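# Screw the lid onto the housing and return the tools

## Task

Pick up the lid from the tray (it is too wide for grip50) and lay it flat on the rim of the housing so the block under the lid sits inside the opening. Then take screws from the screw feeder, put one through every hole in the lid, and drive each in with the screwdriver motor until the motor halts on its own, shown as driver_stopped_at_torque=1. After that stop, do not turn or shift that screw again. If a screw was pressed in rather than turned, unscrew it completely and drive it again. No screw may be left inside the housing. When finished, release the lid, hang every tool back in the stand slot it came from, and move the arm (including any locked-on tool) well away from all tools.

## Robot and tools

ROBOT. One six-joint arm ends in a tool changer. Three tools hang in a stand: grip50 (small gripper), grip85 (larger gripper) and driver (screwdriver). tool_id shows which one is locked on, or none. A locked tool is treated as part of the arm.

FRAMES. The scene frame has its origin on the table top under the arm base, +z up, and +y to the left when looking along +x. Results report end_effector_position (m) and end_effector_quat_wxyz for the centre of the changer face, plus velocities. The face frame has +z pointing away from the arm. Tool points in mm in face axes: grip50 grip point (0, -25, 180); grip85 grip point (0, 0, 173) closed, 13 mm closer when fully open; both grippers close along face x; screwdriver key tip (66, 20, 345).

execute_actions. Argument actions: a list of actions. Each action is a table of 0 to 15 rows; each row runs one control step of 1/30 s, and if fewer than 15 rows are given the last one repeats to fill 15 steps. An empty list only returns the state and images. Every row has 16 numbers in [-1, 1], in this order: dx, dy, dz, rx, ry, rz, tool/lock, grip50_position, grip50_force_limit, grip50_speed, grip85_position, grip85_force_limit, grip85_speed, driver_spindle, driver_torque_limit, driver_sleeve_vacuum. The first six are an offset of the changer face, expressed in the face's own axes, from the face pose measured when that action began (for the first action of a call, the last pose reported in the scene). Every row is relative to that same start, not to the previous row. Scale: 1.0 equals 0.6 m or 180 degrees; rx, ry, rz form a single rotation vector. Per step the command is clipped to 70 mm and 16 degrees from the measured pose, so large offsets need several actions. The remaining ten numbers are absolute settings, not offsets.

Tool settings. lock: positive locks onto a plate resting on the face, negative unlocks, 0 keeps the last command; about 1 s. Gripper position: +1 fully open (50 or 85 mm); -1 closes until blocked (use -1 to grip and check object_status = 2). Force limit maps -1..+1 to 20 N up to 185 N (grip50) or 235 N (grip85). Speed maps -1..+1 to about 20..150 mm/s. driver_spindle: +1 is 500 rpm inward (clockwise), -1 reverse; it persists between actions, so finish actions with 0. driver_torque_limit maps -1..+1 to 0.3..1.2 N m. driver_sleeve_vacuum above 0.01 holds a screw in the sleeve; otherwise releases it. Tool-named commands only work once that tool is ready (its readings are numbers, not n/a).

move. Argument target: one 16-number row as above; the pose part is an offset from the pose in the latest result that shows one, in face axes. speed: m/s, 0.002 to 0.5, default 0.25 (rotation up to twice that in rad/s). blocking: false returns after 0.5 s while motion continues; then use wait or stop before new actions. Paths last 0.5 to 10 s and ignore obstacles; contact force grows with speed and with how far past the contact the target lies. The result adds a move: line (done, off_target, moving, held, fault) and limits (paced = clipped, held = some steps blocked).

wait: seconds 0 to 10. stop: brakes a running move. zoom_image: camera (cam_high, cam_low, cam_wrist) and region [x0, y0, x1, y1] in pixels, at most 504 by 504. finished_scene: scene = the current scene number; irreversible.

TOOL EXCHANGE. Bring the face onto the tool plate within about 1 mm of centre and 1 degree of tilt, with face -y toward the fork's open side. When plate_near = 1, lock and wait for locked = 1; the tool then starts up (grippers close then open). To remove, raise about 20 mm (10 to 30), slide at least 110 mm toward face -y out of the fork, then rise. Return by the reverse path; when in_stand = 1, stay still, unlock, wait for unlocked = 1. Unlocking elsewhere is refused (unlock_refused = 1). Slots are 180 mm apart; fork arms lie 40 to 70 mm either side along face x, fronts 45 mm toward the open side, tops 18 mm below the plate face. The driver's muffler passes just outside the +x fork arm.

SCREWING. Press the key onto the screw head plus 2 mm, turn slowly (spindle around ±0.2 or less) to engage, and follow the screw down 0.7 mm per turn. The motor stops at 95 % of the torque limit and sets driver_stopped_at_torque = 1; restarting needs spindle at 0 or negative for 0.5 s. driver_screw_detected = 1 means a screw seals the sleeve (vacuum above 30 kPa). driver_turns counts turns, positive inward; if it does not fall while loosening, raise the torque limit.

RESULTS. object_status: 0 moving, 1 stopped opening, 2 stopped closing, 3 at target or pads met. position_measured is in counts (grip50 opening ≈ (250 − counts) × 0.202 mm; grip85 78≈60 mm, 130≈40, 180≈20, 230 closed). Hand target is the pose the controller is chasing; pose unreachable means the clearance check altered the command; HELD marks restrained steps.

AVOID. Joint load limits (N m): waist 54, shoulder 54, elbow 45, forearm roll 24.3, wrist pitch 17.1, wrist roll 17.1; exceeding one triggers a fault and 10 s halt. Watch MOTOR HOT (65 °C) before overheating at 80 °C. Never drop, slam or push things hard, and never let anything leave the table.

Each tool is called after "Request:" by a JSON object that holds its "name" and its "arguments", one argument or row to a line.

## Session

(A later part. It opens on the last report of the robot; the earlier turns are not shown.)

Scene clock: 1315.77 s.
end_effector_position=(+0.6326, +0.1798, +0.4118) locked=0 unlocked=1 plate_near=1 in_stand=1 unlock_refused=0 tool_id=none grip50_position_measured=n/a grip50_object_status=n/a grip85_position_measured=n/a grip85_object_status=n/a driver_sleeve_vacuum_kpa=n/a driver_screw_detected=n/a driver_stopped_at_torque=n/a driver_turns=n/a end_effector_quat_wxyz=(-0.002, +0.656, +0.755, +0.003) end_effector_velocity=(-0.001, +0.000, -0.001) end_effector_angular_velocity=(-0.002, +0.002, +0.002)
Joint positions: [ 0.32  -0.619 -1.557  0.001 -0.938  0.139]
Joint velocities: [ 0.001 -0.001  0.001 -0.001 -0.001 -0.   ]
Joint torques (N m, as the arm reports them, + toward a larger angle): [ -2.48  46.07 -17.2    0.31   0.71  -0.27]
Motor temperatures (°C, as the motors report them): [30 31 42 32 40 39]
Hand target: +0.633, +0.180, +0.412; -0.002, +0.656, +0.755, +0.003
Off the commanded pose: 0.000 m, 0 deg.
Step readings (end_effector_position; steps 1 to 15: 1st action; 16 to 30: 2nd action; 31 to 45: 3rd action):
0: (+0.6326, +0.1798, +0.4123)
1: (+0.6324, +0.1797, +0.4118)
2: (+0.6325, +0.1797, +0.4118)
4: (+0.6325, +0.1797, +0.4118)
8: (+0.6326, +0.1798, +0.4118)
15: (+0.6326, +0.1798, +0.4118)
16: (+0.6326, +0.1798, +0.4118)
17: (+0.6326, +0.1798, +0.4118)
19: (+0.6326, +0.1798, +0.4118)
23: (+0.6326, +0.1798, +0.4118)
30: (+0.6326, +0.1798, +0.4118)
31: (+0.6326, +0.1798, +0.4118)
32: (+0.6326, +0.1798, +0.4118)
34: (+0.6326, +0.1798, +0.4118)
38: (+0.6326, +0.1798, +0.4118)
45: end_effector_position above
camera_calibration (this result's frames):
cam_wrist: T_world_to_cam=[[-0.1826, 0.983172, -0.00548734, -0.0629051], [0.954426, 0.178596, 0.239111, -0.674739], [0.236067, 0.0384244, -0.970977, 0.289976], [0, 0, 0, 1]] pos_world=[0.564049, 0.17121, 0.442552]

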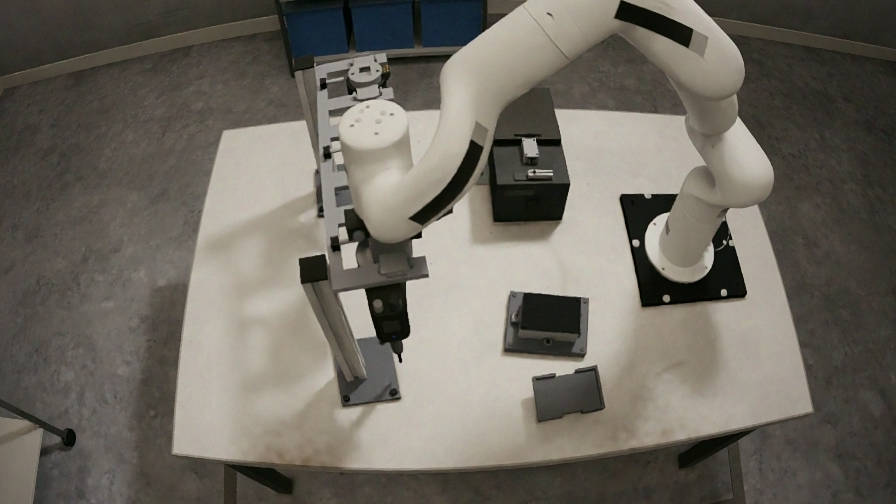

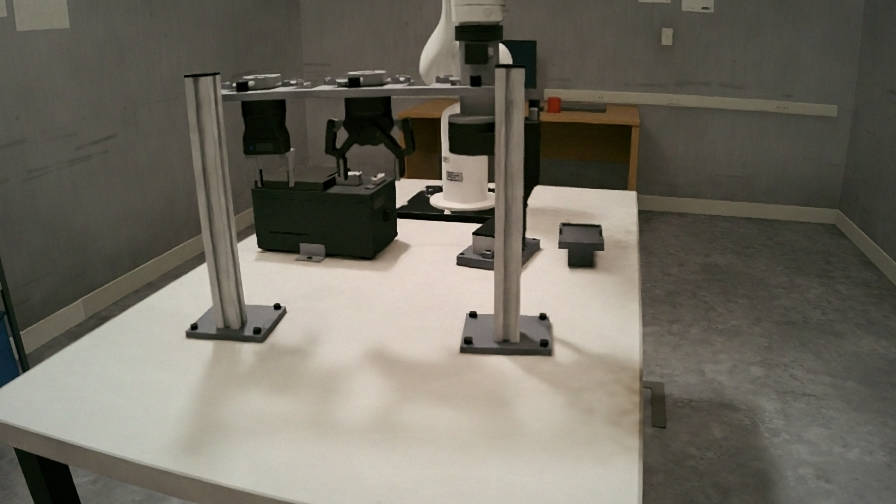

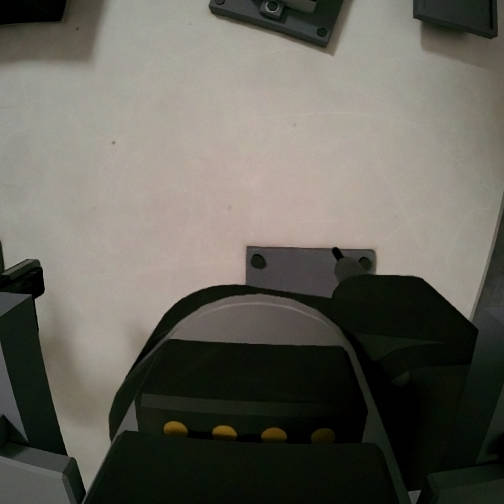

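Request:
{"name": "move", "arguments": {
  "target": [0,0,-0.08,0,0,0,0,0,0,0,0,0,0,0,0,0],
  "speed": 0.04
}}

Request:
{"name": "move", "arguments": {
  "target": [0,-0.5,-0.15,0,0,0,0,0,0,0,0,0,0,0,0,0],
  "speed": 0.25
}}

Scene clock: 1322.80 s.
end_effector_position=(+0.6326, +0.1796, +0.4597) locked=0 unlocked=1 plate_near=0 in_stand=0 unlock_refused=0 tool_id=none grip50_position_measured=n/a grip50_object_status=n/a grip85_position_measured=n/a grip85_object_status=n/a driver_sleeve_vacuum_kpa=n/a driver_screw_detected=n/a driver_stopped_at_torque=n/a driver_turns=n/a end_effector_quat_wxyz=(-0.002, +0.656, +0.755, +0.003) end_effector_velocity=(-0.000, +0.001, +0.000) end_effector_angular_velocity=(+0.000, +0.000, +0.001)
Joint positions: [ 0.32  -0.587 -1.619  0.001 -1.031  0.139]
Joint velocities: [ 0.001 -0.    -0.001  0.    -0.001 -0.001]
Joint torques (N m, as the arm reports them, + toward a larger angle): [ -1.01  47.65 -17.53   0.23   0.03  -0.29]
Motor temperatures (°C, as the motors report them): [30 31 42 32 40 39]
Hand target: +0.633, +0.180, +0.460; -0.002, +0.656, +0.755, +0.003
Off the commanded pose: 0.000 m, 0 deg.
move: done
camera_calibration (this result's frames):
cam_wrist: T_world_to_cam=[[-0.182733, 0.983148, -0.00541653, -0.0623578], [0.95444, 0.178713, 0.238969, -0.686085], [0.23591, 0.0384977, -0.971012, 0.336566], [0, 0, 0, 1]] pos_world=[0.564033, 0.170963, 0.490425]

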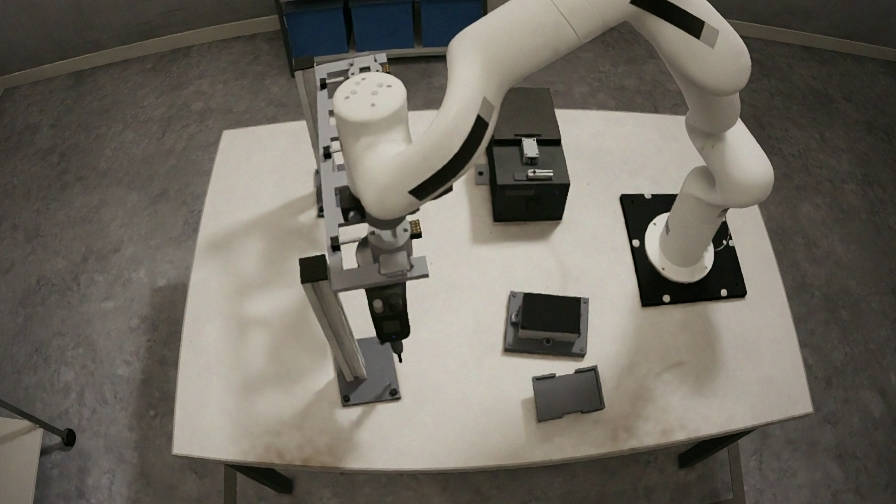

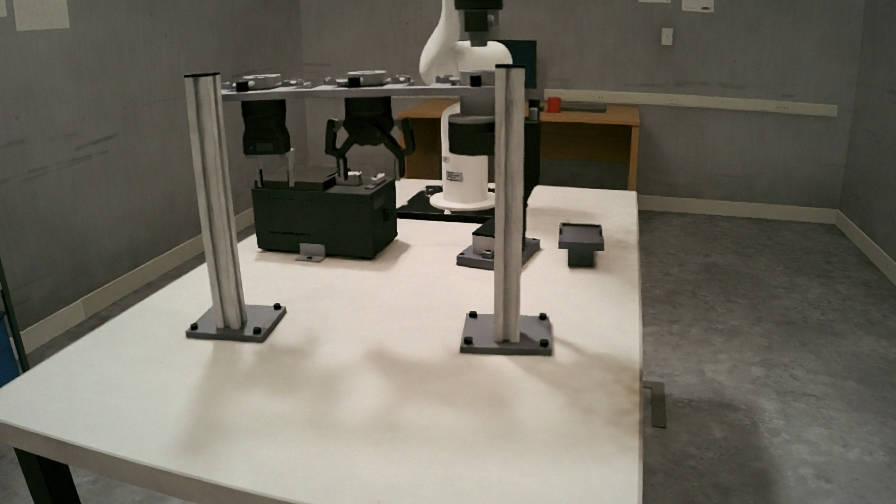

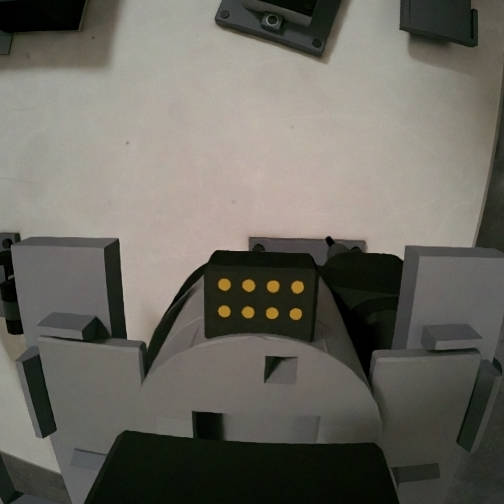

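Scene clock: 1324.60 s.
end_effector_position=(+0.3357, +0.1375, +0.5493) locked=0 unlocked=1 plate_near=0 in_stand=0 unlock_refused=0 tool_id=none grip50_position_measured=n/a grip50_object_status=n/a grip85_position_measured=n/a grip85_object_status=n/a driver_sleeve_vacuum_kpa=n/a driver_screw_detected=n/a driver_stopped_at_torque=n/a driver_turns=n/a end_effector_quat_wxyz=(-0.002, +0.656, +0.755, +0.003) end_effector_velocity=(-0.001, -0.000, +0.000) end_effector_angular_velocity=(-0.000, +0.002, -0.001)
Joint positions: [ 0.436  0.216 -0.891  0.001 -1.108  0.255]
Joint velocities: [ 0.001  0.003  0.001  0.001 -0.003  0.001]
Joint torques (N m, as the arm reports them, + toward a larger angle): [ -2.76   7.32 -17.79   0.47   0.09  -0.28]
Motor temperatures (°C, as the motors report them): [30 31 42 32 40 39]
Hand target: +0.335, +0.138, +0.549; -0.002, +0.656, +0.755, +0.003
Off the commanded pose: 0.001 m, 0 deg.
move: done
camera_calibration (this result's frames):
cam_wrist: T_world_to_cam=[[-0.182787, 0.983138, -0.00528301, -0.0748723], [0.954551, 0.178753, 0.238495, -0.416383], [0.235418, 0.0385509, -0.971129, 0.495487], [0, 0, 0, 1]] pos_world=[0.267127, 0.128938, 0.580092]

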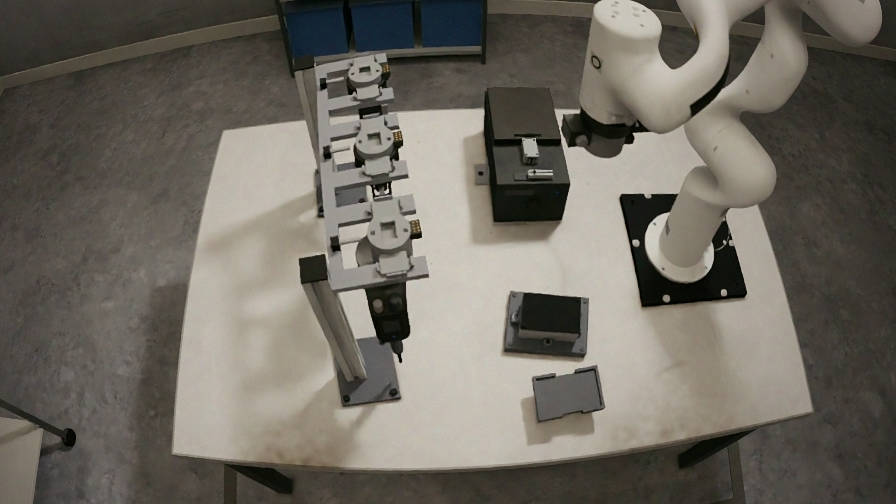

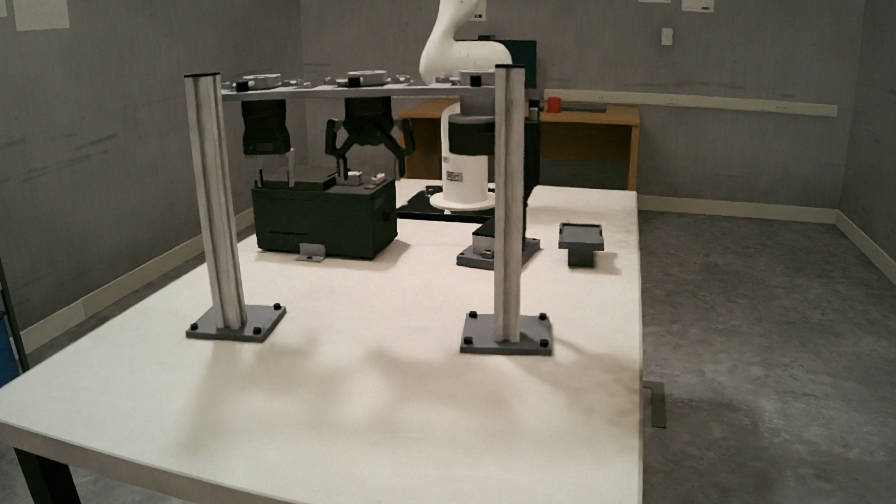

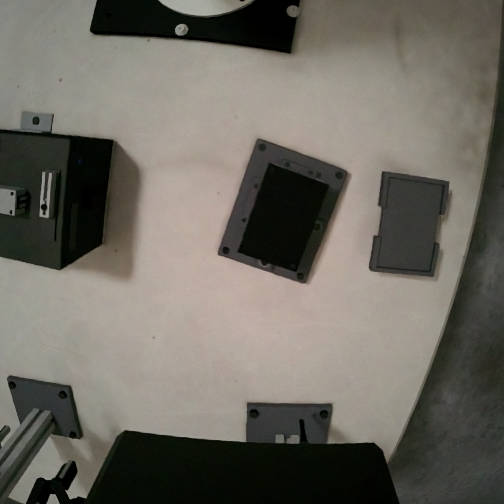

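Request:
{"name": "finished_scene", "arguments": {
  "scene": 2
}}

The scene is finished: the task was done.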